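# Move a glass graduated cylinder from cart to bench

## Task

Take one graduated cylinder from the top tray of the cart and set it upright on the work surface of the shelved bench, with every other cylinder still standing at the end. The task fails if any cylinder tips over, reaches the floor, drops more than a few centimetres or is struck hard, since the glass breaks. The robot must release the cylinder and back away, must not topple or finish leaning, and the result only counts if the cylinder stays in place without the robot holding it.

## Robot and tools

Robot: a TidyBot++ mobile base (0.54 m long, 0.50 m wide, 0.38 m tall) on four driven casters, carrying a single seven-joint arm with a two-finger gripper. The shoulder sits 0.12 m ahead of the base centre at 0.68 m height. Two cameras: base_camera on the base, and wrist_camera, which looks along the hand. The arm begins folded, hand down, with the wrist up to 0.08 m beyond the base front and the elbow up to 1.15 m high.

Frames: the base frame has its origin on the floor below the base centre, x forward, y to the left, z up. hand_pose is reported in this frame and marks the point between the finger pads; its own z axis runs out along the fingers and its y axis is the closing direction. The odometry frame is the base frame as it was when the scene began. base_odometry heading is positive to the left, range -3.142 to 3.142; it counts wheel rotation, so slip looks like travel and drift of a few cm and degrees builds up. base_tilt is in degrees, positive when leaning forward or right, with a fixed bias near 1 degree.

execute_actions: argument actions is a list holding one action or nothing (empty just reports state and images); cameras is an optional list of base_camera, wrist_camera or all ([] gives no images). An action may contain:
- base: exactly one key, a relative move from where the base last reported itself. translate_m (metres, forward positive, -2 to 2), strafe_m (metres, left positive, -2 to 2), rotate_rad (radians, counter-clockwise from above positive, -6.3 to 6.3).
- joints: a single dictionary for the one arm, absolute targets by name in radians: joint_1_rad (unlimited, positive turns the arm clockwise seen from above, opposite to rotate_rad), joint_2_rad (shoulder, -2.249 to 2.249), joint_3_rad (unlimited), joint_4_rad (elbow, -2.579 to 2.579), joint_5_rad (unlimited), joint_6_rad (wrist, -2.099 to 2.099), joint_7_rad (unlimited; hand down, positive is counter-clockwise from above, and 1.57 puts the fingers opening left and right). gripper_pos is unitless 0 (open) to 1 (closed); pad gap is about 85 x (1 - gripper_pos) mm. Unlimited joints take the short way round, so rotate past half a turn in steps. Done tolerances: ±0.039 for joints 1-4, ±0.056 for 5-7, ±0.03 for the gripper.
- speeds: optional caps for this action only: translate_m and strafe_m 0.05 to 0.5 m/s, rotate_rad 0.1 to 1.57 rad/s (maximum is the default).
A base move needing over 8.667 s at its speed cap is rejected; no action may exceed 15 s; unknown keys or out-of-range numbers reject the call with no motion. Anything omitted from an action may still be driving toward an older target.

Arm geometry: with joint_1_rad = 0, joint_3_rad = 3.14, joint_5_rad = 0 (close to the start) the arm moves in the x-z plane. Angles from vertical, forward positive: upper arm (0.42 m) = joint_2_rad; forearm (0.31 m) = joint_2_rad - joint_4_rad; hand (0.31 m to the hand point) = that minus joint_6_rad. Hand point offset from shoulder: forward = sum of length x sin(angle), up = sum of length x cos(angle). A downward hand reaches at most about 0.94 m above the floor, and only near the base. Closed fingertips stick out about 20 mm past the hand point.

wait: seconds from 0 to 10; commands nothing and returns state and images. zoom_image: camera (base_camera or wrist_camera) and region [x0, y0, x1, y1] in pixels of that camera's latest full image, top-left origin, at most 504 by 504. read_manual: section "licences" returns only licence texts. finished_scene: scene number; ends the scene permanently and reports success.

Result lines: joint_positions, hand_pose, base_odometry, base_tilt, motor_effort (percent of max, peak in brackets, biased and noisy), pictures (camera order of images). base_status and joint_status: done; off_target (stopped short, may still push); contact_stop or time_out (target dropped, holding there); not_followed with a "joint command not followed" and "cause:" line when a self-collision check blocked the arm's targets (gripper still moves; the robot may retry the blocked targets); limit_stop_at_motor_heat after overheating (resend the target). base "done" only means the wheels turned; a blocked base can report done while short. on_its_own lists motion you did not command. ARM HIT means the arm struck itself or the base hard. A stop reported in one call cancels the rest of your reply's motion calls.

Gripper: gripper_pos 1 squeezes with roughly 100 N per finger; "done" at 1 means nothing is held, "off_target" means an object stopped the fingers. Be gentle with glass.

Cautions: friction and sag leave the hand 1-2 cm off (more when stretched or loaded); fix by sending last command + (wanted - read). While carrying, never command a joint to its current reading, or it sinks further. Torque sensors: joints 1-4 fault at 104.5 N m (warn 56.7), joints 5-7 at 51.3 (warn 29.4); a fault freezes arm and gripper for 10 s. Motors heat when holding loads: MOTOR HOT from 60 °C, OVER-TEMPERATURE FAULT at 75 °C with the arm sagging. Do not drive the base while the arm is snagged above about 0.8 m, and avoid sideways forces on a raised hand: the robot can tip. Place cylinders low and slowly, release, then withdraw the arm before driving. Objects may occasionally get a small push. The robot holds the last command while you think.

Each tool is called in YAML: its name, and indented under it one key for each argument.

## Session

execute_actions:
  actions: []

Scene clock: 0.00 s.
base_odometry: x=+0.000 y=+0.000 heading=+0.000 (m, m, rad; odometry frame)
base_tilt: forward=-0.4 right=-0.1 (deg)
base_status: not commanded
joint_positions: joint_1_rad=-0.019 joint_2_rad=-0.321 joint_3_rad=+3.162 joint_4_rad=-2.537 joint_5_rad=-0.019 joint_6_rad=-0.874 joint_7_rad=+1.582 gripper_pos=+0.000
joint_status: not commanded
motor_effort: joint_1_rad=+0 joint_2_rad=-1 joint_3_rad=+0 joint_4_rad=+15 joint_5_rad=+0 joint_6_rad=+1 joint_7_rad=+0 (%)
hand_pose: x=+0.2536 y=+0.0066 z=+0.5812 quat_wxyz=(-0.011, +1.000, -0.001, +0.026) (m; base frame)
pictures: base_camera, wrist_camera
Images, in order (width x height): base_camera 644x364, wrist_camera 644x476.

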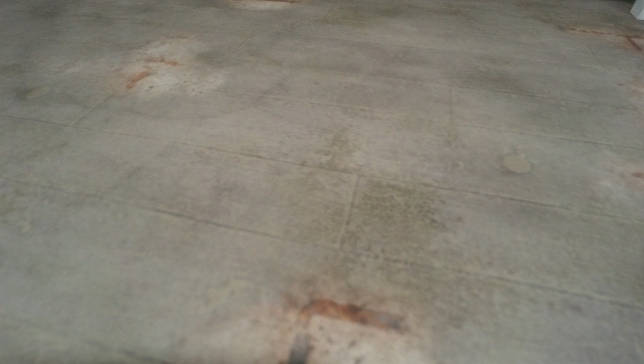

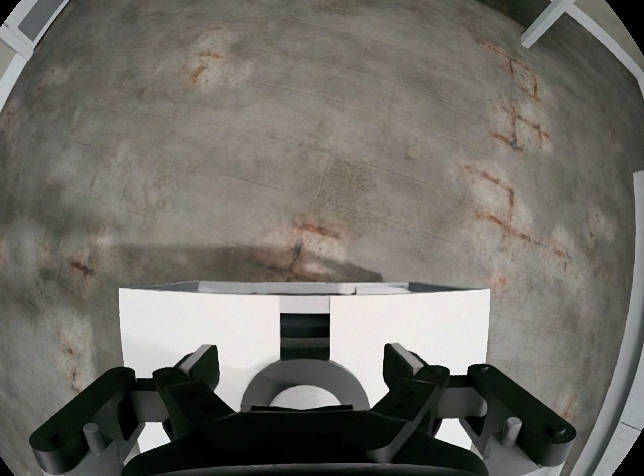

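execute_actions:
  actions:
    - {"joints":{"joint_6_rad":0.35,"joint_2_rad":-0.34,"joint_4_rad":-2.4}}
  cameras: ["wrist_camera"]

execute_actions:
  actions:
    - {"joints":{"joint_1_rad":-1.9}}
  cameras: ["wrist_camera"]

execute_actions:
  actions:
    - {"joints":{"joint_1_rad":2.3}}
  cameras: ["wrist_camera"]

Scene clock: 1.83 s.
base_odometry: x=+0.000 y=+0.000 heading=+0.000 (m, m, rad; odometry frame)
base_tilt: forward=-0.4 right=-0.1 (deg)
base_status: not commanded
joint_positions: joint_1_rad=-0.019 joint_2_rad=-0.330 joint_3_rad=+3.162 joint_4_rad=-2.408 joint_5_rad=-0.019 joint_6_rad=+0.350 joint_7_rad=+1.582 gripper_pos=+0.000
joint_status: all done
motor_effort: joint_1_rad=+0(0) joint_2_rad=-7(7) joint_3_rad=+0(0) joint_4_rad=+22(22) joint_5_rad=+1(0) joint_6_rad=+9(9) joint_7_rad=-1(1) (%)
hand_pose: x=+0.5651 y=-0.0022 z=+0.8788 quat_wxyz=(-0.002, +0.760, -0.007, +0.650) (m; base frame)
pictures: wrist_camera
Images, in order (width x height): wrist_camera 644x476.

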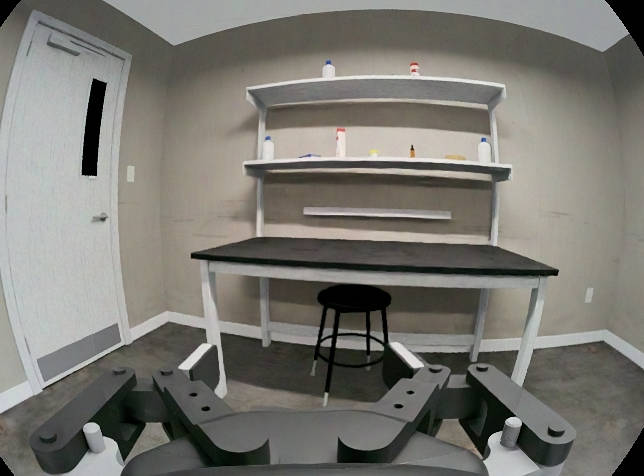

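Scene clock: 4.87 s.
base_odometry: x=+0.000 y=+0.000 heading=+0.000 (m, m, rad; odometry frame)
base_tilt: forward=-0.4 right=-0.1 (deg)
base_status: not commanded
joint_positions: joint_1_rad=-1.886 joint_2_rad=-0.330 joint_3_rad=+3.162 joint_4_rad=-2.408 joint_5_rad=-0.019 joint_6_rad=+0.350 joint_7_rad=+1.582 gripper_pos=+0.000
joint_status: all done
motor_effort: joint_1_rad=+0(1) joint_2_rad=-6(7) joint_3_rad=-1(1) joint_4_rad=+22(22) joint_5_rad=+0(0) joint_6_rad=+10(9) joint_7_rad=-1(0) (%)
hand_pose: x=-0.0093 y=+0.4273 z=+0.8788 quat_wxyz=(-0.524, +0.458, +0.607, +0.385) (m; base frame)
pictures: wrist_camera
Images, in order (width x height): wrist_camera 644x476.

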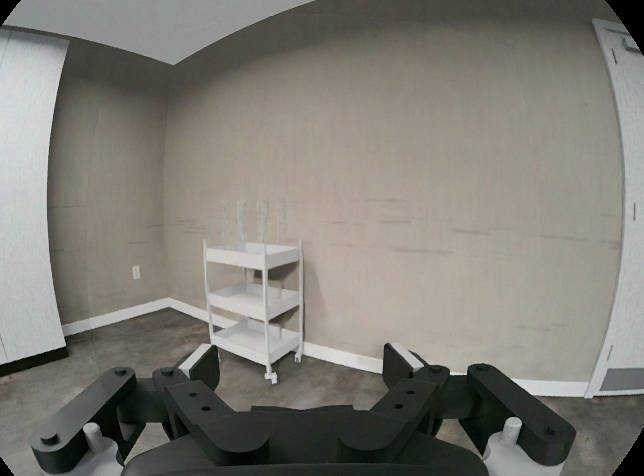

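Scene clock: 8.03 s.
base_odometry: x=+0.000 y=+0.000 heading=+0.000 (m, m, rad; odometry frame)
base_tilt: forward=-0.4 right=-0.1 (deg)
base_status: not commanded
joint_positions: joint_1_rad=-3.970 joint_2_rad=-0.330 joint_3_rad=+3.162 joint_4_rad=-2.408 joint_5_rad=-0.019 joint_6_rad=+0.350 joint_7_rad=+1.582 gripper_pos=+0.000
joint_status: all done
motor_effort: joint_1_rad=+0(0) joint_2_rad=-6(7) joint_3_rad=+0(0) joint_4_rad=+22(22) joint_5_rad=+0(1) joint_6_rad=+9(9) joint_7_rad=+0(1) (%)
hand_pose: x=-0.1906 y=-0.3213 z=+0.8788 quat_wxyz=(-0.596, -0.292, +0.702, -0.258) (m; base frame)
pictures: wrist_camera
Images, in order (width x height): wrist_camera 644x476.

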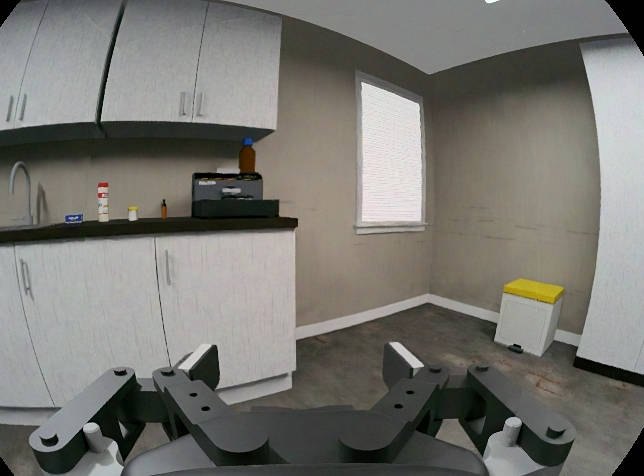

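execute_actions:
  actions:
    - {"base":{"rotate_rad":1.57},"joints":{"joint_1_rad":0.02,"joint_6_rad":0.15}}

execute_actions:
  actions:
    - {"base":{"strafe_m":0.75}}

Scene clock: 11.60 s.
base_odometry: x=+0.000 y=+0.000 heading=+1.569 (m, m, rad; odometry frame)
base_tilt: forward=-0.4 right=-0.1 (deg)
base_status: done
joint_positions: joint_1_rad=-6.250 joint_2_rad=-0.330 joint_3_rad=+3.162 joint_4_rad=-2.408 joint_5_rad=-0.019 joint_6_rad=+0.175 joint_7_rad=+1.582 gripper_pos=+0.000
joint_status: all done
motor_effort: joint_1_rad=+0(1) joint_2_rad=-6(8) joint_3_rad=+0(1) joint_4_rad=+22(22) joint_5_rad=+0(0) joint_6_rad=+9(10) joint_7_rad=+0(0) (%)
hand_pose: x=+0.5514 y=-0.0236 z=+0.8262 quat_wxyz=(-0.012, -0.814, +0.028, -0.581) (m; base frame)
pictures: base_camera, wrist_camera
Images, in order (width x height): base_camera 644x364, wrist_camera 644x476.

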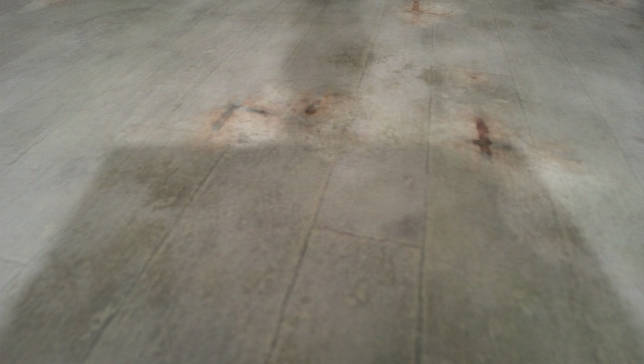

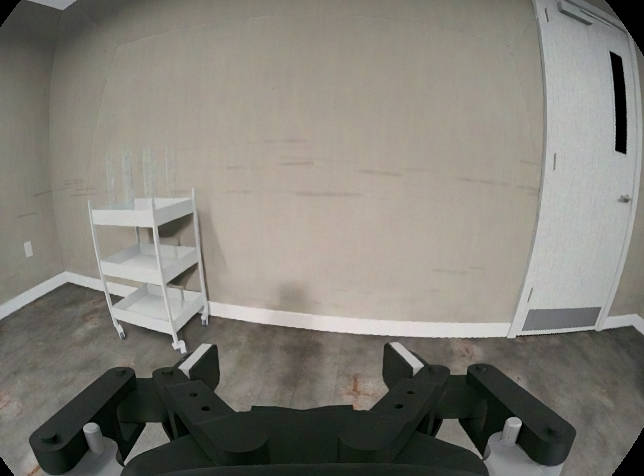

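Scene clock: 14.47 s.
base_odometry: x=-0.750 y=+0.000 heading=+1.570 (m, m, rad; odometry frame)
base_tilt: forward=-0.4 right=-0.1 (deg)
base_status: done
joint_positions: joint_1_rad=-6.250 joint_2_rad=-0.330 joint_3_rad=+3.162 joint_4_rad=-2.408 joint_5_rad=-0.019 joint_6_rad=+0.175 joint_7_rad=+1.582 gripper_pos=+0.000
joint_status: not commanded
motor_effort: joint_1_rad=-1(1) joint_2_rad=-6(7) joint_3_rad=+0(2) joint_4_rad=+22(22) joint_5_rad=+0(0) joint_6_rad=+9(9) joint_7_rad=+0(1) (%)
hand_pose: x=+0.5514 y=-0.0234 z=+0.8261 quat_wxyz=(-0.012, -0.814, +0.028, -0.581) (m; base frame)
pictures: base_camera, wrist_camera
Images, in order (width x height): base_camera 644x364, wrist_camera 644x476.

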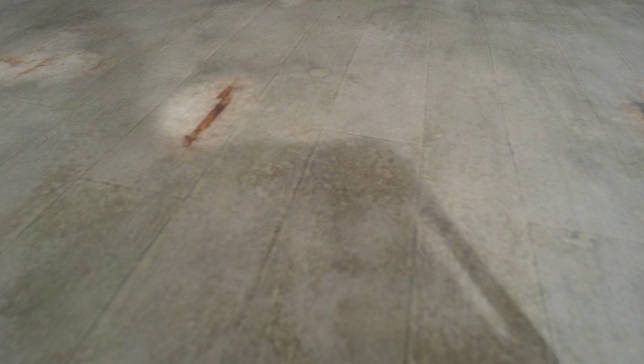

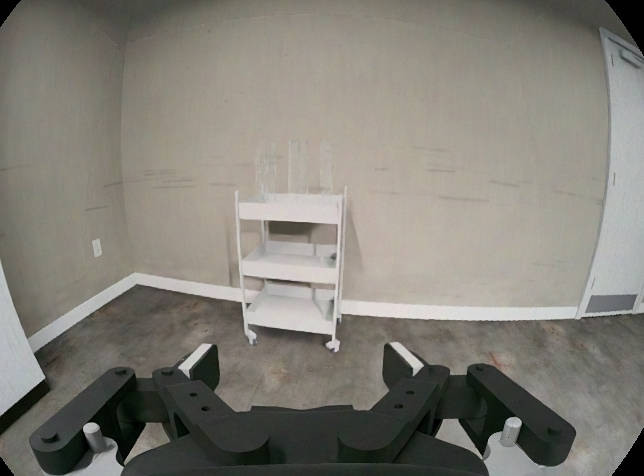

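execute_actions:
  actions:
    - {"base":{"rotate_rad":-0.22},"joints":{"joint_1_rad":-0.01,"joint_2_rad":0.2,"joint_3_rad":3.13,"joint_4_rad":-2.12,"joint_5_rad":0.02,"joint_6_rad":0.75,"joint_7_rad":1.57}}
  cameras: []

execute_actions:
  actions:
    - {"base":{"strafe_m":0.25}}
  cameras: []

execute_actions:
  actions:
    - {"base":{"translate_m":0.25},"speeds":{"translate_m":0.25}}

Scene clock: 16.50 s.
base_odometry: x=-0.750 y=+0.000 heading=+1.350 (m, m, rad; odometry frame)
base_tilt: forward=-0.4 right=-0.1 (deg)
base_status: done
joint_positions: joint_1_rad=-6.277 joint_2_rad=+0.196 joint_3_rad=+3.148 joint_4_rad=-2.140 joint_5_rad=-0.002 joint_6_rad=+0.726 joint_7_rad=+1.582 gripper_pos=+0.000
joint_status: all done
motor_effort: joint_1_rad=+0(1) joint_2_rad=-22(22) joint_3_rad=+1(1) joint_4_rad=+19(23) joint_5_rad=+0(1) joint_6_rad=+9(10) joint_7_rad=-1(1) (%)
hand_pose: x=+0.7387 y=-0.0069 z=+0.8650 quat_wxyz=(-0.009, -0.720, +0.001, -0.693) (m; base frame)
pictures: none
No camera images: the call's "cameras" was empty. Leave "cameras" out to get every camera's image.

Scene clock: 18.27 s.
base_odometry: x=-0.994 y=+0.055 heading=+1.349 (m, m, rad; odometry frame)
base_tilt: forward=-0.4 right=-0.1 (deg)
base_status: done
joint_positions: joint_1_rad=-6.288 joint_2_rad=+0.196 joint_3_rad=+3.139 joint_4_rad=-2.140 joint_5_rad=+0.001 joint_6_rad=+0.726 joint_7_rad=+1.582 gripper_pos=+0.000
joint_status: not commanded
motor_effort: joint_1_rad=+0(4) joint_2_rad=-22(23) joint_3_rad=+0(3) joint_4_rad=+19(20) joint_5_rad=+0(1) joint_6_rad=+9(10) joint_7_rad=+0(0) (%)
hand_pose: x=+0.7386 y=+0.0065 z=+0.8650 quat_wxyz=(-0.001, -0.720, -0.007, -0.693) (m; base frame)
pictures: none
No camera images: the call's "cameras" was empty. Leave "cameras" out to get every camera's image.

Scene clock: 20.13 s.
base_odometry: x=-0.940 y=+0.299 heading=+1.350 (m, m, rad; odometry frame)
base_tilt: forward=-0.4 right=-0.2 (deg)
base_status: done
joint_positions: joint_1_rad=-6.288 joint_2_rad=+0.198 joint_3_rad=+3.139 joint_4_rad=-2.135 joint_5_rad=+0.001 joint_6_rad=+0.728 joint_7_rad=+1.582 gripper_pos=+0.000
joint_status: not commanded
motor_effort: joint_1_rad=+0(1) joint_2_rad=-22(25) joint_3_rad=+0(1) joint_4_rad=+19(21) joint_5_rad=+0(0) joint_6_rad=+9(10) joint_7_rad=+0(0) (%)
hand_pose: x=+0.7401 y=+0.0065 z=+0.8665 quat_wxyz=(-0.001, -0.719, -0.007, -0.695) (m; base frame)
pictures: base_camera, wrist_camera
Images, in order (width x height): base_camera 644x364, wrist_camera 644x476.

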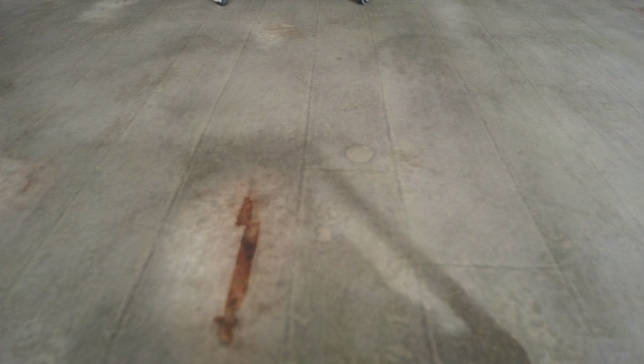

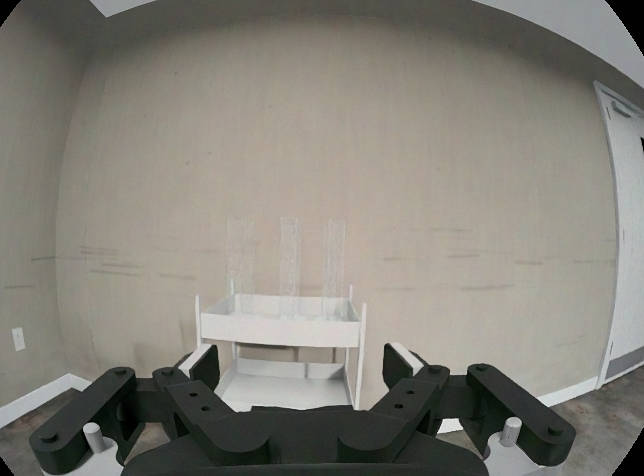

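execute_actions:
  actions:
    - {"base":{"translate_m":0.4},"speeds":{"translate_m":0.25}}
  cameras: ["wrist_camera"]

zoom_image:
  camera: "wrist_camera"
  region: [120,150,460,420]

Scene clock: 22.80 s.
base_odometry: x=-0.852 y=+0.690 heading=+1.350 (m, m, rad; odometry frame)
base_tilt: forward=-0.4 right=-0.1 (deg)
base_status: done
joint_positions: joint_1_rad=-6.288 joint_2_rad=+0.199 joint_3_rad=+3.139 joint_4_rad=-2.134 joint_5_rad=+0.001 joint_6_rad=+0.728 joint_7_rad=+1.582 gripper_pos=+0.000
joint_status: not commanded
motor_effort: joint_1_rad=+0(1) joint_2_rad=-22(25) joint_3_rad=-1(1) joint_4_rad=+19(20) joint_5_rad=+0(0) joint_6_rad=+9(9) joint_7_rad=+0(1) (%)
hand_pose: x=+0.7406 y=+0.0065 z=+0.8666 quat_wxyz=(-0.001, -0.719, -0.007, -0.695) (m; base frame)
pictures: wrist_camera
Images, in order (width x height): wrist_camera 644x476.

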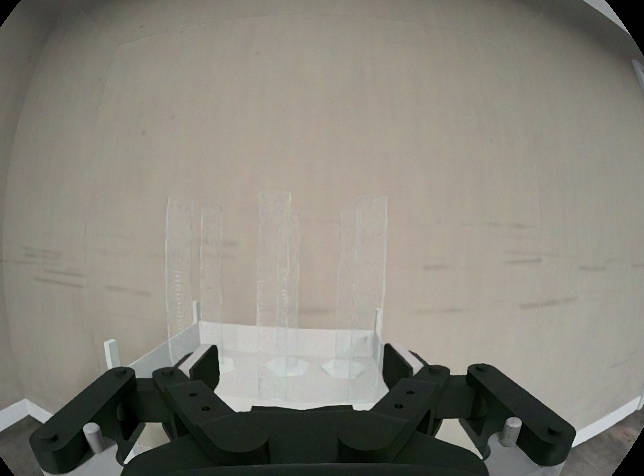

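Region (120, 150, 460, 420) of wrist_camera's 644x476 image, scaled by 1.482; it fills the top 400 rows of this view, and the rest is white.

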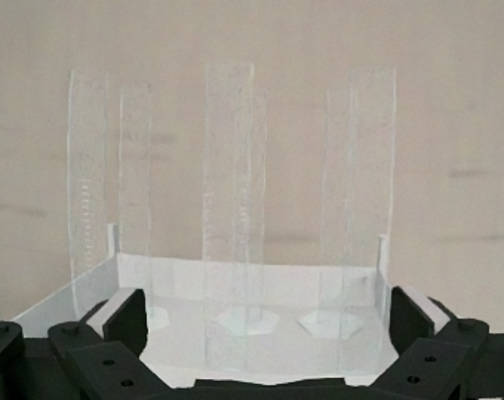

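execute_actions:
  actions:
    - {"base":{"strafe_m":-0.095},"speeds":{"strafe_m":0.15}}
  cameras: []

execute_actions:
  actions:
    - {"base":{"translate_m":0.15},"speeds":{"translate_m":0.12}}
  cameras: ["wrist_camera"]

Scene clock: 24.23 s.
base_odometry: x=-0.760 y=+0.669 heading=+1.350 (m, m, rad; odometry frame)
base_tilt: forward=-0.4 right=-0.1 (deg)
base_status: done
joint_positions: joint_1_rad=-6.289 joint_2_rad=+0.199 joint_3_rad=+3.138 joint_4_rad=-2.134 joint_5_rad=+0.001 joint_6_rad=+0.728 joint_7_rad=+1.582 gripper_pos=+0.000
joint_status: not commanded
motor_effort: joint_1_rad=+0(3) joint_2_rad=-22(23) joint_3_rad=+0(2) joint_4_rad=+19(19) joint_5_rad=+0(0) joint_6_rad=+9(10) joint_7_rad=-1(0) (%)
hand_pose: x=+0.7406 y=+0.0072 z=+0.8668 quat_wxyz=(+0.000, -0.719, -0.008, -0.695) (m; base frame)
pictures: none
No camera images: the call's "cameras" was empty. Leave "cameras" out to get every camera's image.

Scene clock: 26.07 s.
base_odometry: x=-0.726 y=+0.815 heading=+1.350 (m, m, rad; odometry frame)
base_tilt: forward=-0.4 right=-0.1 (deg)
base_status: done
joint_positions: joint_1_rad=-6.289 joint_2_rad=+0.199 joint_3_rad=+3.138 joint_4_rad=-2.133 joint_5_rad=+0.001 joint_6_rad=+0.729 joint_7_rad=+1.582 gripper_pos=+0.000
joint_status: not commanded
motor_effort: joint_1_rad=+0(0) joint_2_rad=-22(24) joint_3_rad=+0(0) joint_4_rad=+20(22) joint_5_rad=+0(0) joint_6_rad=+9(10) joint_7_rad=+0(0) (%)
hand_pose: x=+0.7408 y=+0.0072 z=+0.8673 quat_wxyz=(+0.000, -0.718, -0.008, -0.696) (m; base frame)
pictures: wrist_camera
Images, in order (width x height): wrist_camera 644x476.

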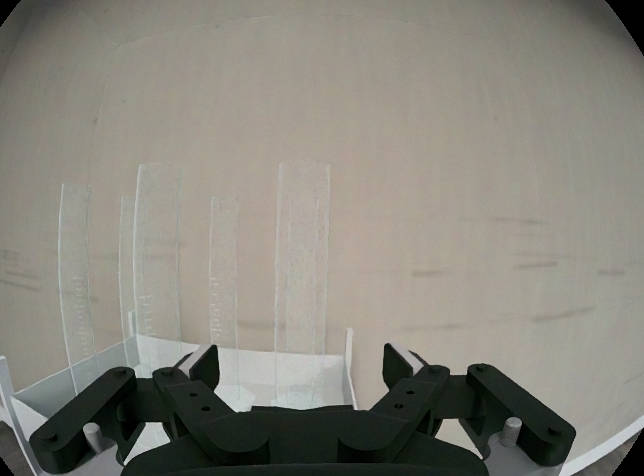

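execute_actions:
  actions:
    - {"base":{"translate_m":0.155},"speeds":{"translate_m":0.08}}
  cameras: ["wrist_camera"]

execute_actions:
  actions:
    - {"joints":{"gripper_pos":0.3}}
  cameras: ["wrist_camera"]

Scene clock: 29.30 s.
base_odometry: x=-0.692 y=+0.967 heading=+1.350 (m, m, rad; odometry frame)
base_tilt: forward=-0.4 right=-0.1 (deg)
base_status: done
joint_positions: joint_1_rad=-6.289 joint_2_rad=+0.200 joint_3_rad=+3.138 joint_4_rad=-2.133 joint_5_rad=+0.001 joint_6_rad=+0.729 joint_7_rad=+1.582 gripper_pos=+0.000
joint_status: not commanded
motor_effort: joint_1_rad=-1(2) joint_2_rad=-22(25) joint_3_rad=-1(2) joint_4_rad=+20(20) joint_5_rad=+0(0) joint_6_rad=+10(10) joint_7_rad=+0(0) (%)
hand_pose: x=+0.7409 y=+0.0072 z=+0.8672 quat_wxyz=(+0.000, -0.718, -0.008, -0.696) (m; base frame)
pictures: wrist_camera
Images, in order (width x height): wrist_camera 644x476.

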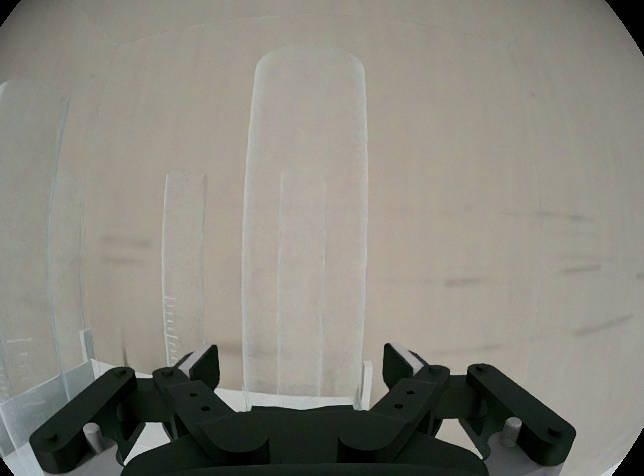

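Scene clock: 30.00 s.
base_odometry: x=-0.692 y=+0.967 heading=+1.350 (m, m, rad; odometry frame)
base_tilt: forward=-0.4 right=-0.1 (deg)
base_status: not commanded
joint_positions: joint_1_rad=-6.289 joint_2_rad=+0.200 joint_3_rad=+3.138 joint_4_rad=-2.133 joint_5_rad=+0.001 joint_6_rad=+0.729 joint_7_rad=+1.582 gripper_pos=+0.300
joint_status: all done
motor_effort: joint_1_rad=+0(0) joint_2_rad=-22(22) joint_3_rad=+0(0) joint_4_rad=+19(20) joint_5_rad=+0(0) joint_6_rad=+9(9) joint_7_rad=-1(1) (%)
hand_pose: x=+0.7409 y=+0.0072 z=+0.8672 quat_wxyz=(+0.000, -0.718, -0.008, -0.696) (m; base frame)
pictures: wrist_camera
Images, in order (width x height): wrist_camera 644x476.

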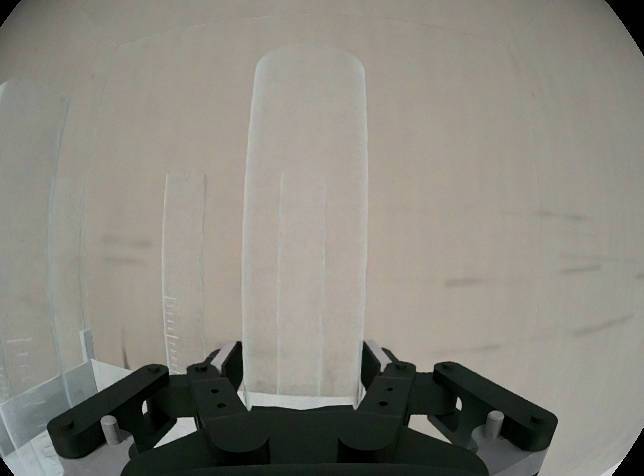

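execute_actions:
  actions:
    - {"joints":{"gripper_pos":1.0}}
  cameras: ["wrist_camera"]

execute_actions:
  actions:
    - {"joints":{"joint_2_rad":0.12,"joint_4_rad":-1.99,"joint_6_rad":0.53}}
  cameras: ["wrist_camera"]

execute_actions:
  actions:
    - {"joints":{"joint_2_rad":0.04,"joint_4_rad":-1.85,"joint_6_rad":0.31}}
  cameras: ["wrist_camera"]

Scene clock: 31.10 s.
base_odometry: x=-0.692 y=+0.967 heading=+1.350 (m, m, rad; odometry frame)
base_tilt: forward=-0.4 right=-0.1 (deg)
base_status: not commanded
joint_positions: joint_1_rad=-6.289 joint_2_rad=+0.200 joint_3_rad=+3.138 joint_4_rad=-2.133 joint_5_rad=+0.002 joint_6_rad=+0.730 joint_7_rad=+1.581 gripper_pos=+0.562
joint_status: gripper_pos off_target (ended at +0.562, target +1.000)
motor_effort: joint_1_rad=+0(0) joint_2_rad=-23(24) joint_3_rad=+0(1) joint_4_rad=+20(21) joint_5_rad=+0(0) joint_6_rad=+10(12) joint_7_rad=+0(0) (%)
hand_pose: x=+0.7411 y=+0.0073 z=+0.8675 quat_wxyz=(+0.000, -0.718, -0.008, -0.696) (m; base frame)
pictures: wrist_camera
Images, in order (width x height): wrist_camera 644x476.

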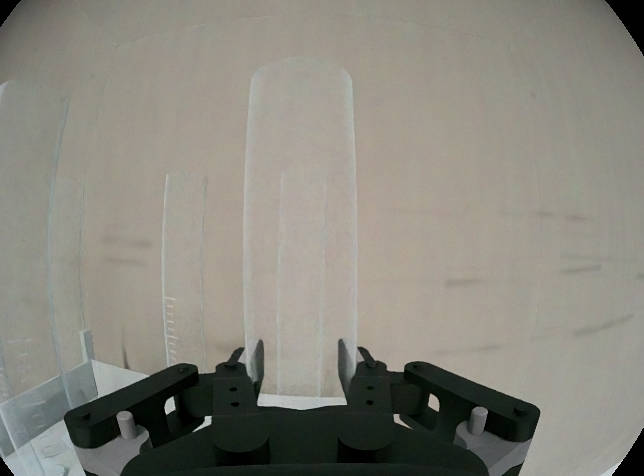

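Scene clock: 32.17 s.
base_odometry: x=-0.692 y=+0.967 heading=+1.350 (m, m, rad; odometry frame)
base_tilt: forward=-0.4 right=-0.1 (deg)
base_status: not commanded
joint_positions: joint_1_rad=-6.289 joint_2_rad=+0.135 joint_3_rad=+3.138 joint_4_rad=-2.014 joint_5_rad=+0.002 joint_6_rad=+0.543 joint_7_rad=+1.581 gripper_pos=+0.562
joint_status: all done
motor_effort: joint_1_rad=-1(0) joint_2_rad=-24(27) joint_3_rad=+0(1) joint_4_rad=+24(23) joint_5_rad=+0(0) joint_6_rad=+11(12) joint_7_rad=+0(0) (%)
hand_pose: x=+0.7500 y=+0.0073 z=+0.9157 quat_wxyz=(-0.001, -0.720, -0.008, -0.694) (m; base frame)
pictures: wrist_camera
Images, in order (width x height): wrist_camera 644x476.

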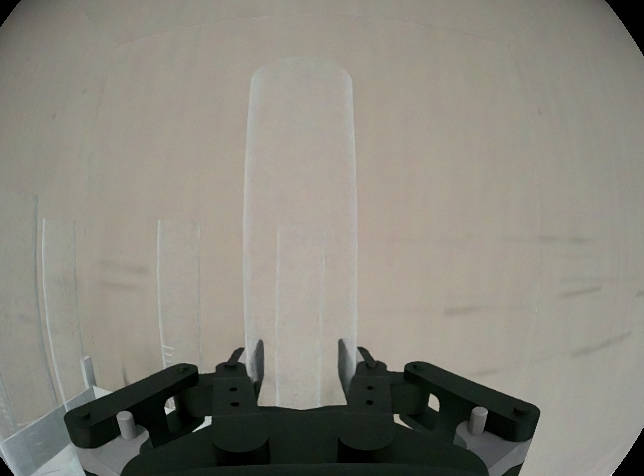

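Scene clock: 33.27 s.
base_odometry: x=-0.692 y=+0.967 heading=+1.350 (m, m, rad; odometry frame)
base_tilt: forward=-0.4 right=-0.1 (deg)
base_status: not commanded
joint_positions: joint_1_rad=-6.289 joint_2_rad=+0.052 joint_3_rad=+3.138 joint_4_rad=-1.873 joint_5_rad=+0.002 joint_6_rad=+0.323 joint_7_rad=+1.581 gripper_pos=+0.562
joint_status: all done
motor_effort: joint_1_rad=+0(0) joint_2_rad=-23(26) joint_3_rad=+0(0) joint_4_rad=+26(27) joint_5_rad=+0(0) joint_6_rad=+11(12) joint_7_rad=+0(0) (%)
hand_pose: x=+0.7468 y=+0.0073 z=+0.9832 quat_wxyz=(-0.001, -0.718, -0.008, -0.696) (m; base frame)
pictures: wrist_camera
Images, in order (width x height): wrist_camera 644x476.

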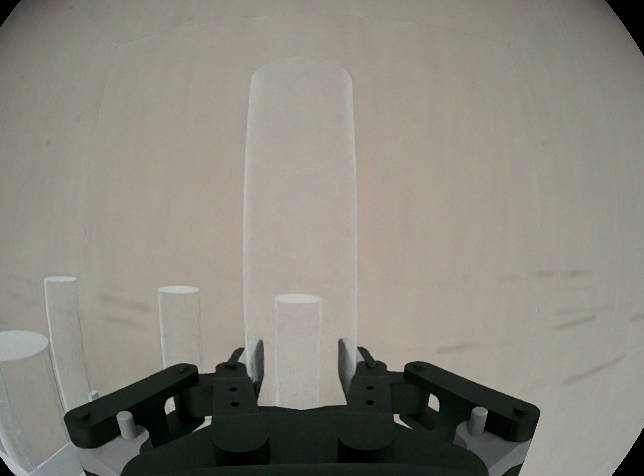

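execute_actions:
  actions:
    - {"base":{"translate_m":-0.5},"speeds":{"translate_m":0.2}}
  cameras: ["wrist_camera"]

execute_actions:
  actions:
    - {"base":{"rotate_rad":-1.571},"speeds":{"rotate_rad":0.55},"joints":{"joint_2_rad":-0.09,"joint_4_rad":-1.24,"joint_6_rad":-0.42}}
  cameras: []

execute_actions:
  actions:
    - {"base":{"translate_m":1.0},"speeds":{"translate_m":0.3}}

Scene clock: 36.77 s.
base_odometry: x=-0.802 y=+0.479 heading=+1.350 (m, m, rad; odometry frame)
base_tilt: forward=-0.4 right=-0.1 (deg)
base_status: done
joint_positions: joint_1_rad=-6.289 joint_2_rad=+0.051 joint_3_rad=+3.138 joint_4_rad=-1.873 joint_5_rad=+0.002 joint_6_rad=+0.320 joint_7_rad=+1.581 gripper_pos=+0.562
joint_status: not commanded
motor_effort: joint_1_rad=+0(2) joint_2_rad=-22(26) joint_3_rad=+0(2) joint_4_rad=+26(28) joint_5_rad=+0(0) joint_6_rad=+11(12) joint_7_rad=+0(1) (%)
hand_pose: x=+0.7465 y=+0.0074 z=+0.9828 quat_wxyz=(-0.001, -0.719, -0.008, -0.695) (m; base frame)
pictures: wrist_camera
Images, in order (width x height): wrist_camera 644x476.

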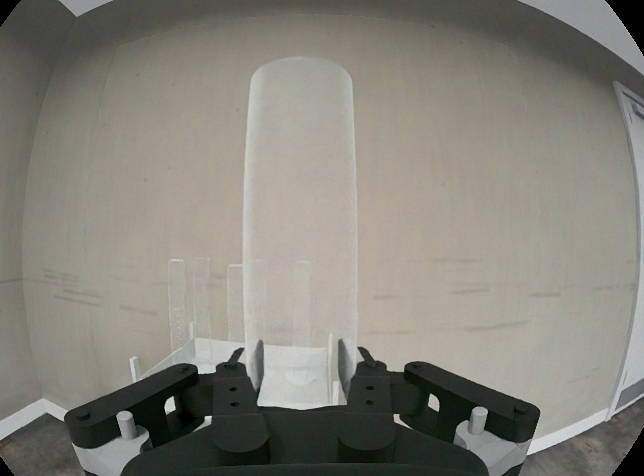

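Scene clock: 40.27 s.
base_odometry: x=-0.802 y=+0.479 heading=-0.220 (m, m, rad; odometry frame)
base_tilt: forward=-0.4 right=-0.1 (deg)
base_status: done
joint_positions: joint_1_rad=-6.292 joint_2_rad=-0.075 joint_3_rad=+3.133 joint_4_rad=-1.266 joint_5_rad=+0.002 joint_6_rad=-0.408 joint_7_rad=+1.581 gripper_pos=+0.562
joint_status: all done
motor_effort: joint_1_rad=+0(3) joint_2_rad=-18(24) joint_3_rad=+0(2) joint_4_rad=+25(28) joint_5_rad=+0(0) joint_6_rad=+12(11) joint_7_rad=+0(0) (%)
hand_pose: x=+0.6903 y=+0.0115 z=+1.2095 quat_wxyz=(+0.001, -0.717, -0.011, -0.697) (m; base frame)
pictures: none
No camera images: the call's "cameras" was empty. Leave "cameras" out to get every camera's image.

Scene clock: 44.57 s.
base_odometry: x=+0.174 y=+0.259 heading=-0.221 (m, m, rad; odometry frame)
base_tilt: forward=-0.4 right=-0.1 (deg)
base_status: done
joint_positions: joint_1_rad=-6.292 joint_2_rad=-0.076 joint_3_rad=+3.133 joint_4_rad=-1.265 joint_5_rad=+0.002 joint_6_rad=-0.411 joint_7_rad=+1.581 gripper_pos=+0.562
joint_status: not commanded
motor_effort: joint_1_rad=+0(1) joint_2_rad=-17(21) joint_3_rad=+0(1) joint_4_rad=+25(27) joint_5_rad=+0(1) joint_6_rad=+11(12) joint_7_rad=-1(0) (%)
hand_pose: x=+0.6896 y=+0.0115 z=+1.2092 quat_wxyz=(+0.001, -0.717, -0.011, -0.697) (m; base frame)
pictures: base_camera, wrist_camera
Images, in order (width x height): base_camera 644x364, wrist_camera 644x476.

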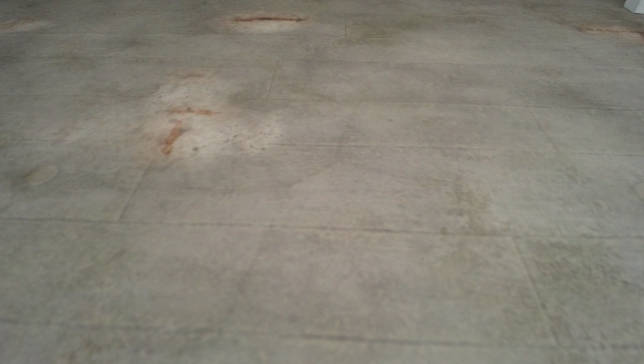

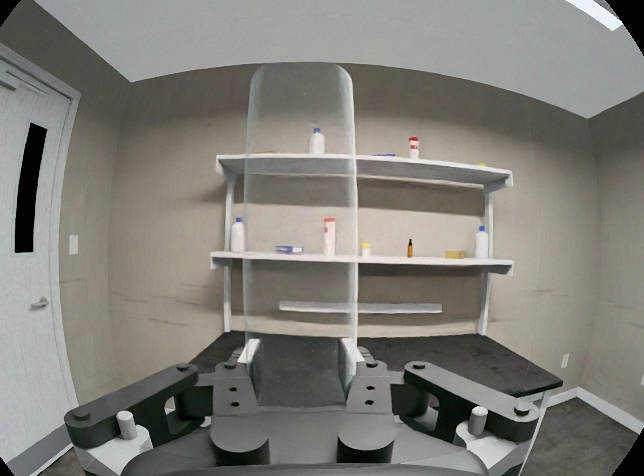

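execute_actions:
  actions:
    - {"base":{"strafe_m":0.3},"speeds":{"strafe_m":0.25}}
  cameras: []

execute_actions:
  actions:
    - {"base":{"translate_m":0.35},"speeds":{"translate_m":0.2}}

Scene clock: 46.87 s.
base_odometry: x=+0.240 y=+0.552 heading=-0.222 (m, m, rad; odometry frame)
base_tilt: forward=-0.4 right=-0.2 (deg)
base_status: done
joint_positions: joint_1_rad=-6.292 joint_2_rad=-0.076 joint_3_rad=+3.133 joint_4_rad=-1.265 joint_5_rad=+0.002 joint_6_rad=-0.412 joint_7_rad=+1.581 gripper_pos=+0.562
joint_status: not commanded
motor_effort: joint_1_rad=+0(3) joint_2_rad=-18(18) joint_3_rad=+0(4) joint_4_rad=+25(26) joint_5_rad=+1(1) joint_6_rad=+11(11) joint_7_rad=-1(1) (%)
hand_pose: x=+0.6896 y=+0.0117 z=+1.2090 quat_wxyz=(+0.001, -0.718, -0.011, -0.696) (m; base frame)
pictures: none
No camera images: the call's "cameras" was empty. Leave "cameras" out to get every camera's image.

Scene clock: 49.37 s.
base_odometry: x=+0.582 y=+0.475 heading=-0.221 (m, m, rad; odometry frame)
base_tilt: forward=-0.4 right=-0.2 (deg)
base_status: done
joint_positions: joint_1_rad=-6.292 joint_2_rad=-0.077 joint_3_rad=+3.133 joint_4_rad=-1.265 joint_5_rad=+0.002 joint_6_rad=-0.413 joint_7_rad=+1.581 gripper_pos=+0.562
joint_status: not commanded
motor_effort: joint_1_rad=+0(2) joint_2_rad=-17(21) joint_3_rad=+0(1) joint_4_rad=+25(28) joint_5_rad=+0(0) joint_6_rad=+11(12) joint_7_rad=+0(1) (%)
hand_pose: x=+0.6891 y=+0.0117 z=+1.2095 quat_wxyz=(+0.001, -0.718, -0.011, -0.696) (m; base frame)
pictures: base_camera, wrist_camera
Images, in order (width x height): base_camera 644x364, wrist_camera 644x476.

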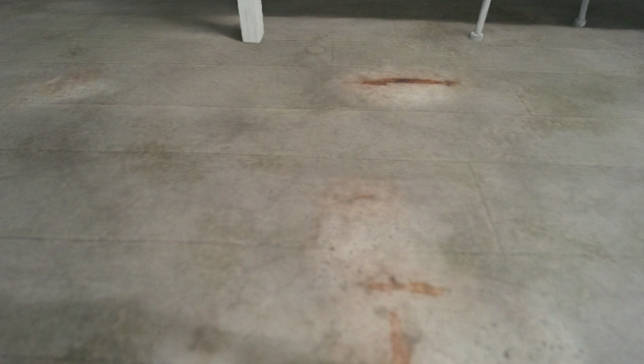

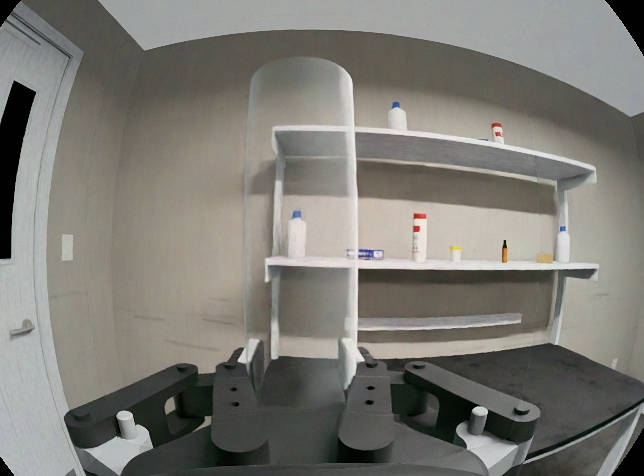

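execute_actions:
  actions:
    - {"base":{"strafe_m":-0.1},"speeds":{"strafe_m":0.2}}
  cameras: []

execute_actions:
  actions:
    - {"base":{"translate_m":0.49},"speeds":{"translate_m":0.12}}

Scene clock: 50.80 s.
base_odometry: x=+0.560 y=+0.377 heading=-0.221 (m, m, rad; odometry frame)
base_tilt: forward=-0.4 right=-0.1 (deg)
base_status: done
joint_positions: joint_1_rad=-6.292 joint_2_rad=-0.077 joint_3_rad=+3.133 joint_4_rad=-1.265 joint_5_rad=+0.002 joint_6_rad=-0.414 joint_7_rad=+1.581 gripper_pos=+0.562
joint_status: not commanded
motor_effort: joint_1_rad=-1(2) joint_2_rad=-18(19) joint_3_rad=+0(3) joint_4_rad=+25(26) joint_5_rad=+0(1) joint_6_rad=+11(11) joint_7_rad=+0(0) (%)
hand_pose: x=+0.6891 y=+0.0113 z=+1.2094 quat_wxyz=(+0.001, -0.718, -0.011, -0.696) (m; base frame)
pictures: none
No camera images: the call's "cameras" was empty. Leave "cameras" out to get every camera's image.

Scene clock: 55.50 s.
base_odometry: x=+1.038 y=+0.269 heading=-0.221 (m, m, rad; odometry frame)
base_tilt: forward=-0.4 right=-0.2 (deg)
base_status: done
joint_positions: joint_1_rad=-6.292 joint_2_rad=-0.077 joint_3_rad=+3.133 joint_4_rad=-1.264 joint_5_rad=+0.002 joint_6_rad=-0.414 joint_7_rad=+1.581 gripper_pos=+0.562
joint_status: not commanded
motor_effort: joint_1_rad=+0(1) joint_2_rad=-17(21) joint_3_rad=+0(0) joint_4_rad=+25(27) joint_5_rad=+0(1) joint_6_rad=+11(12) joint_7_rad=+0(0) (%)
hand_pose: x=+0.6892 y=+0.0113 z=+1.2092 quat_wxyz=(+0.001, -0.718, -0.011, -0.696) (m; base frame)
pictures: base_camera, wrist_camera
Images, in order (width x height): base_camera 644x364, wrist_camera 644x476.

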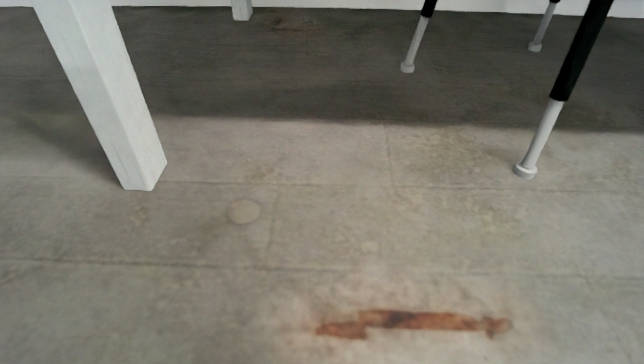

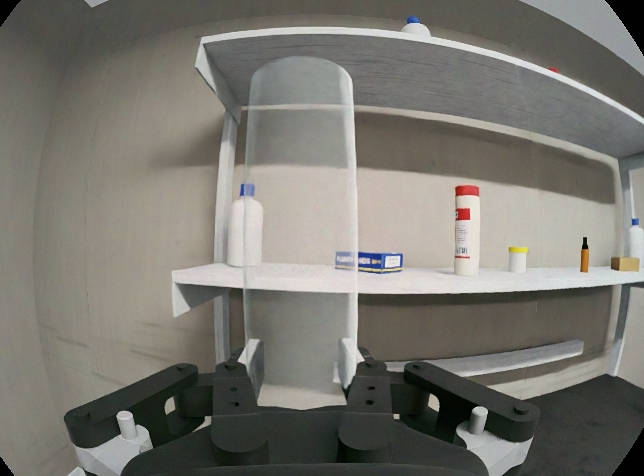

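execute_actions:
  actions:
    - {"joints":{"joint_2_rad":-0.09,"joint_4_rad":-1.37,"joint_6_rad":-0.27}}
  cameras: []

execute_actions:
  actions:
    - {"joints":{"joint_4_rad":-1.47,"joint_6_rad":-0.17}}
  cameras: ["wrist_camera"]

Scene clock: 56.73 s.
base_odometry: x=+1.038 y=+0.269 heading=-0.221 (m, m, rad; odometry frame)
base_tilt: forward=-0.4 right=-0.1 (deg)
base_status: not commanded
joint_positions: joint_1_rad=-6.292 joint_2_rad=-0.077 joint_3_rad=+3.133 joint_4_rad=-1.371 joint_5_rad=+0.002 joint_6_rad=-0.307 joint_7_rad=+1.581 gripper_pos=+0.562
joint_status: all done
motor_effort: joint_1_rad=+0(1) joint_2_rad=-19(20) joint_3_rad=+0(0) joint_4_rad=+26(27) joint_5_rad=+0(0) joint_6_rad=+11(11) joint_7_rad=+0(0) (%)
hand_pose: x=+0.7000 y=+0.0116 z=+1.1779 quat_wxyz=(+0.001, -0.718, -0.011, -0.696) (m; base frame)
pictures: none
No camera images: the call's "cameras" was empty. Leave "cameras" out to get every camera's image.

Scene clock: 57.67 s.
base_odometry: x=+1.038 y=+0.269 heading=-0.221 (m, m, rad; odometry frame)
base_tilt: forward=-0.4 right=-0.1 (deg)
base_status: not commanded
joint_positions: joint_1_rad=-6.292 joint_2_rad=-0.077 joint_3_rad=+3.133 joint_4_rad=-1.471 joint_5_rad=+0.002 joint_6_rad=-0.208 joint_7_rad=+1.581 gripper_pos=+0.562
joint_status: all done
motor_effort: joint_1_rad=+0(0) joint_2_rad=-19(20) joint_3_rad=+0(1) joint_4_rad=+27(27) joint_5_rad=+0(0) joint_6_rad=+11(13) joint_7_rad=+0(1) (%)
hand_pose: x=+0.7071 y=+0.0117 z=+1.1471 quat_wxyz=(+0.001, -0.718, -0.011, -0.696) (m; base frame)
pictures: wrist_camera
Images, in order (width x height): wrist_camera 644x476.

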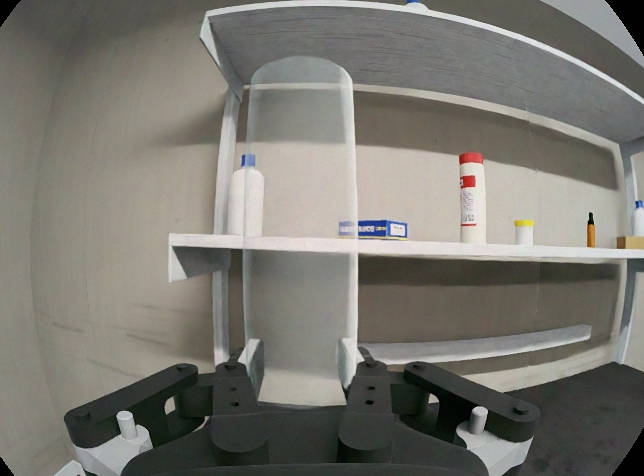

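execute_actions:
  actions:
    - {"joints":{"joint_4_rad":-1.56,"joint_6_rad":-0.08}}
  cameras: []

execute_actions:
  actions:
    - {"joints":{"joint_4_rad":-1.63,"joint_6_rad":-0.01}}
  cameras: ["wrist_camera"]

Scene clock: 58.77 s.
base_odometry: x=+1.038 y=+0.269 heading=-0.221 (m, m, rad; odometry frame)
base_tilt: forward=-0.4 right=-0.1 (deg)
base_status: not commanded
joint_positions: joint_1_rad=-6.292 joint_2_rad=-0.077 joint_3_rad=+3.133 joint_4_rad=-1.561 joint_5_rad=+0.002 joint_6_rad=-0.118 joint_7_rad=+1.581 gripper_pos=+0.562
joint_status: all done
motor_effort: joint_1_rad=+0(0) joint_2_rad=-19(20) joint_3_rad=+0(0) joint_4_rad=+27(28) joint_5_rad=+0(0) joint_6_rad=+11(12) joint_7_rad=-1(0) (%)
hand_pose: x=+0.7108 y=+0.0118 z=+1.1191 quat_wxyz=(+0.001, -0.718, -0.011, -0.696) (m; base frame)
pictures: none
No camera images: the call's "cameras" was empty. Leave "cameras" out to get every camera's image.

Scene clock: 59.60 s.
base_odometry: x=+1.038 y=+0.269 heading=-0.221 (m, m, rad; odometry frame)
base_tilt: forward=-0.4 right=-0.2 (deg)
base_status: not commanded
joint_positions: joint_1_rad=-6.292 joint_2_rad=-0.077 joint_3_rad=+3.133 joint_4_rad=-1.630 joint_5_rad=+0.002 joint_6_rad=-0.047 joint_7_rad=+1.581 gripper_pos=+0.562
joint_status: all done
motor_effort: joint_1_rad=+0(1) joint_2_rad=-19(20) joint_3_rad=+1(0) joint_4_rad=+27(28) joint_5_rad=+0(1) joint_6_rad=+11(12) joint_7_rad=+0(0) (%)
hand_pose: x=+0.7119 y=+0.0119 z=+1.0977 quat_wxyz=(+0.001, -0.717, -0.011, -0.697) (m; base frame)
pictures: wrist_camera
Images, in order (width x height): wrist_camera 644x476.

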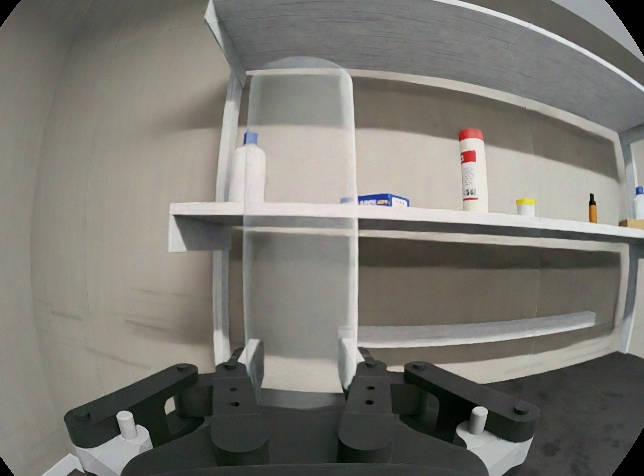

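execute_actions:
  actions:
    - {"joints":{"joint_4_rad":-1.7,"joint_6_rad":0.06}}
  cameras: []

execute_actions:
  actions:
    - {"joints":{"joint_4_rad":-1.76,"joint_6_rad":0.12}}
  cameras: ["wrist_camera"]

Scene clock: 60.57 s.
base_odometry: x=+1.038 y=+0.269 heading=-0.221 (m, m, rad; odometry frame)
base_tilt: forward=-0.4 right=-0.1 (deg)
base_status: not commanded
joint_positions: joint_1_rad=-6.292 joint_2_rad=-0.077 joint_3_rad=+3.133 joint_4_rad=-1.700 joint_5_rad=+0.002 joint_6_rad=+0.022 joint_7_rad=+1.581 gripper_pos=+0.562
joint_status: all done
motor_effort: joint_1_rad=+0(0) joint_2_rad=-19(20) joint_3_rad=+0(0) joint_4_rad=+27(28) joint_5_rad=+0(0) joint_6_rad=+11(12) joint_7_rad=+0(0) (%)
hand_pose: x=+0.7116 y=+0.0119 z=+1.0756 quat_wxyz=(+0.001, -0.717, -0.011, -0.696) (m; base frame)
pictures: none
No camera images: the call's "cameras" was empty. Leave "cameras" out to get every camera's image.

Scene clock: 61.37 s.
base_odometry: x=+1.038 y=+0.269 heading=-0.221 (m, m, rad; odometry frame)
base_tilt: forward=-0.4 right=-0.1 (deg)
base_status: not commanded
joint_positions: joint_1_rad=-6.292 joint_2_rad=-0.077 joint_3_rad=+3.133 joint_4_rad=-1.759 joint_5_rad=+0.002 joint_6_rad=+0.083 joint_7_rad=+1.581 gripper_pos=+0.562
joint_status: all done
motor_effort: joint_1_rad=+0(0) joint_2_rad=-19(20) joint_3_rad=-1(1) joint_4_rad=+27(28) joint_5_rad=+0(0) joint_6_rad=+11(10) joint_7_rad=+0(0) (%)
hand_pose: x=+0.7100 y=+0.0119 z=+1.0573 quat_wxyz=(+0.001, -0.717, -0.011, -0.697) (m; base frame)
pictures: wrist_camera
Images, in order (width x height): wrist_camera 644x476.

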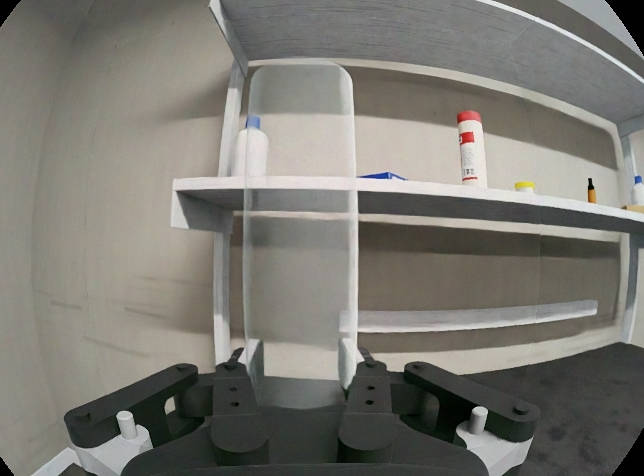

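Scene 1's contact view had the shelf a bit higher; two finer steps.

execute_actions:
  actions:
    - {"joints":{"joint_4_rad":-1.81,"joint_6_rad":0.17}}
  cameras: []

execute_actions:
  actions:
    - {"joints":{"joint_4_rad":-1.86,"joint_6_rad":0.22}}
  cameras: ["wrist_camera"]

Scene clock: 62.30 s.
base_odometry: x=+1.038 y=+0.269 heading=-0.221 (m, m, rad; odometry frame)
base_tilt: forward=-0.4 right=-0.1 (deg)
base_status: not commanded
joint_positions: joint_1_rad=-6.292 joint_2_rad=-0.077 joint_3_rad=+3.133 joint_4_rad=-1.809 joint_5_rad=+0.002 joint_6_rad=+0.133 joint_7_rad=+1.581 gripper_pos=+0.562
joint_status: all done
motor_effort: joint_1_rad=+0(1) joint_2_rad=-19(20) joint_3_rad=+0(1) joint_4_rad=+26(28) joint_5_rad=+0(0) joint_6_rad=+11(11) joint_7_rad=+0(0) (%)
hand_pose: x=+0.7079 y=+0.0119 z=+1.0422 quat_wxyz=(+0.001, -0.717, -0.011, -0.697) (m; base frame)
pictures: none
No camera images: the call's "cameras" was empty. Leave "cameras" out to get every camera's image.

Scene clock: 63.07 s.
base_odometry: x=+1.038 y=+0.269 heading=-0.221 (m, m, rad; odometry frame)
base_tilt: forward=-0.4 right=-0.1 (deg)
base_status: not commanded
joint_positions: joint_1_rad=-6.292 joint_2_rad=-0.077 joint_3_rad=+3.133 joint_4_rad=-1.859 joint_5_rad=+0.002 joint_6_rad=+0.183 joint_7_rad=+1.581 gripper_pos=+0.562
joint_status: all done
motor_effort: joint_1_rad=+0(1) joint_2_rad=-18(19) joint_3_rad=+0(0) joint_4_rad=+26(28) joint_5_rad=+0(0) joint_6_rad=+11(10) joint_7_rad=+0(0) (%)
hand_pose: x=+0.7050 y=+0.0118 z=+1.0268 quat_wxyz=(+0.002, -0.717, -0.011, -0.697) (m; base frame)
pictures: wrist_camera
Images, in order (width x height): wrist_camera 644x476.

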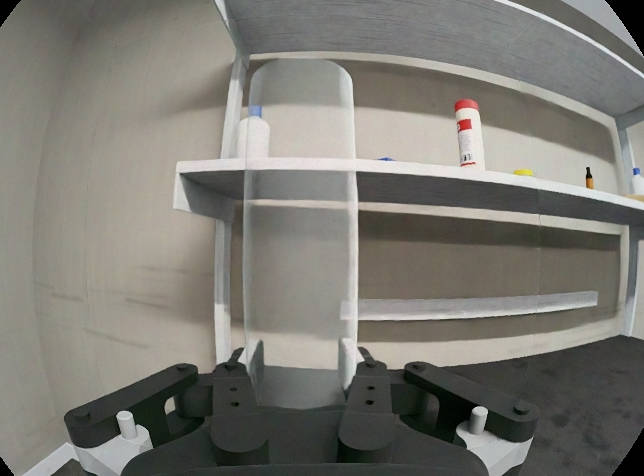

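execute_actions:
  actions:
    - {"joints":{"joint_4_rad":-1.91,"joint_6_rad":0.27}}
  cameras: []

execute_actions:
  actions:
    - {"joints":{"joint_4_rad":-1.95,"joint_6_rad":0.31}}
  cameras: ["wrist_camera"]

Scene clock: 64.00 s.
base_odometry: x=+1.038 y=+0.269 heading=-0.221 (m, m, rad; odometry frame)
base_tilt: forward=-0.4 right=-0.1 (deg)
base_status: not commanded
joint_positions: joint_1_rad=-6.292 joint_2_rad=-0.077 joint_3_rad=+3.133 joint_4_rad=-1.909 joint_5_rad=+0.002 joint_6_rad=+0.233 joint_7_rad=+1.581 gripper_pos=+0.562
joint_status: all done
motor_effort: joint_1_rad=+0(0) joint_2_rad=-18(19) joint_3_rad=-1(1) joint_4_rad=+26(28) joint_5_rad=+0(0) joint_6_rad=+11(12) joint_7_rad=+0(1) (%)
hand_pose: x=+0.7014 y=+0.0118 z=+1.0115 quat_wxyz=(+0.002, -0.717, -0.011, -0.697) (m; base frame)
pictures: none
No camera images: the call's "cameras" was empty. Leave "cameras" out to get every camera's image.

Scene clock: 64.70 s.
base_odometry: x=+1.038 y=+0.269 heading=-0.221 (m, m, rad; odometry frame)
base_tilt: forward=-0.4 right=-0.1 (deg)
base_status: not commanded
joint_positions: joint_1_rad=-6.292 joint_2_rad=-0.077 joint_3_rad=+3.133 joint_4_rad=-1.948 joint_5_rad=+0.002 joint_6_rad=+0.274 joint_7_rad=+1.581 gripper_pos=+0.562
joint_status: all done
motor_effort: joint_1_rad=+0(0) joint_2_rad=-18(19) joint_3_rad=+0(0) joint_4_rad=+26(27) joint_5_rad=+0(0) joint_6_rad=+11(13) joint_7_rad=+0(0) (%)
hand_pose: x=+0.6979 y=+0.0118 z=+1.0001 quat_wxyz=(+0.002, -0.716, -0.011, -0.698) (m; base frame)
pictures: wrist_camera
Images, in order (width x height): wrist_camera 644x476.

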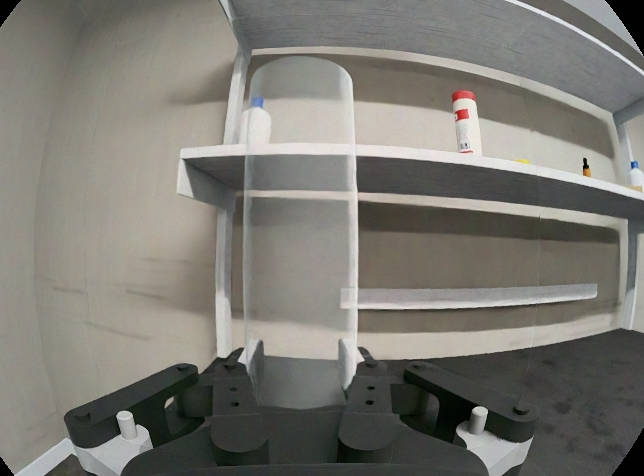

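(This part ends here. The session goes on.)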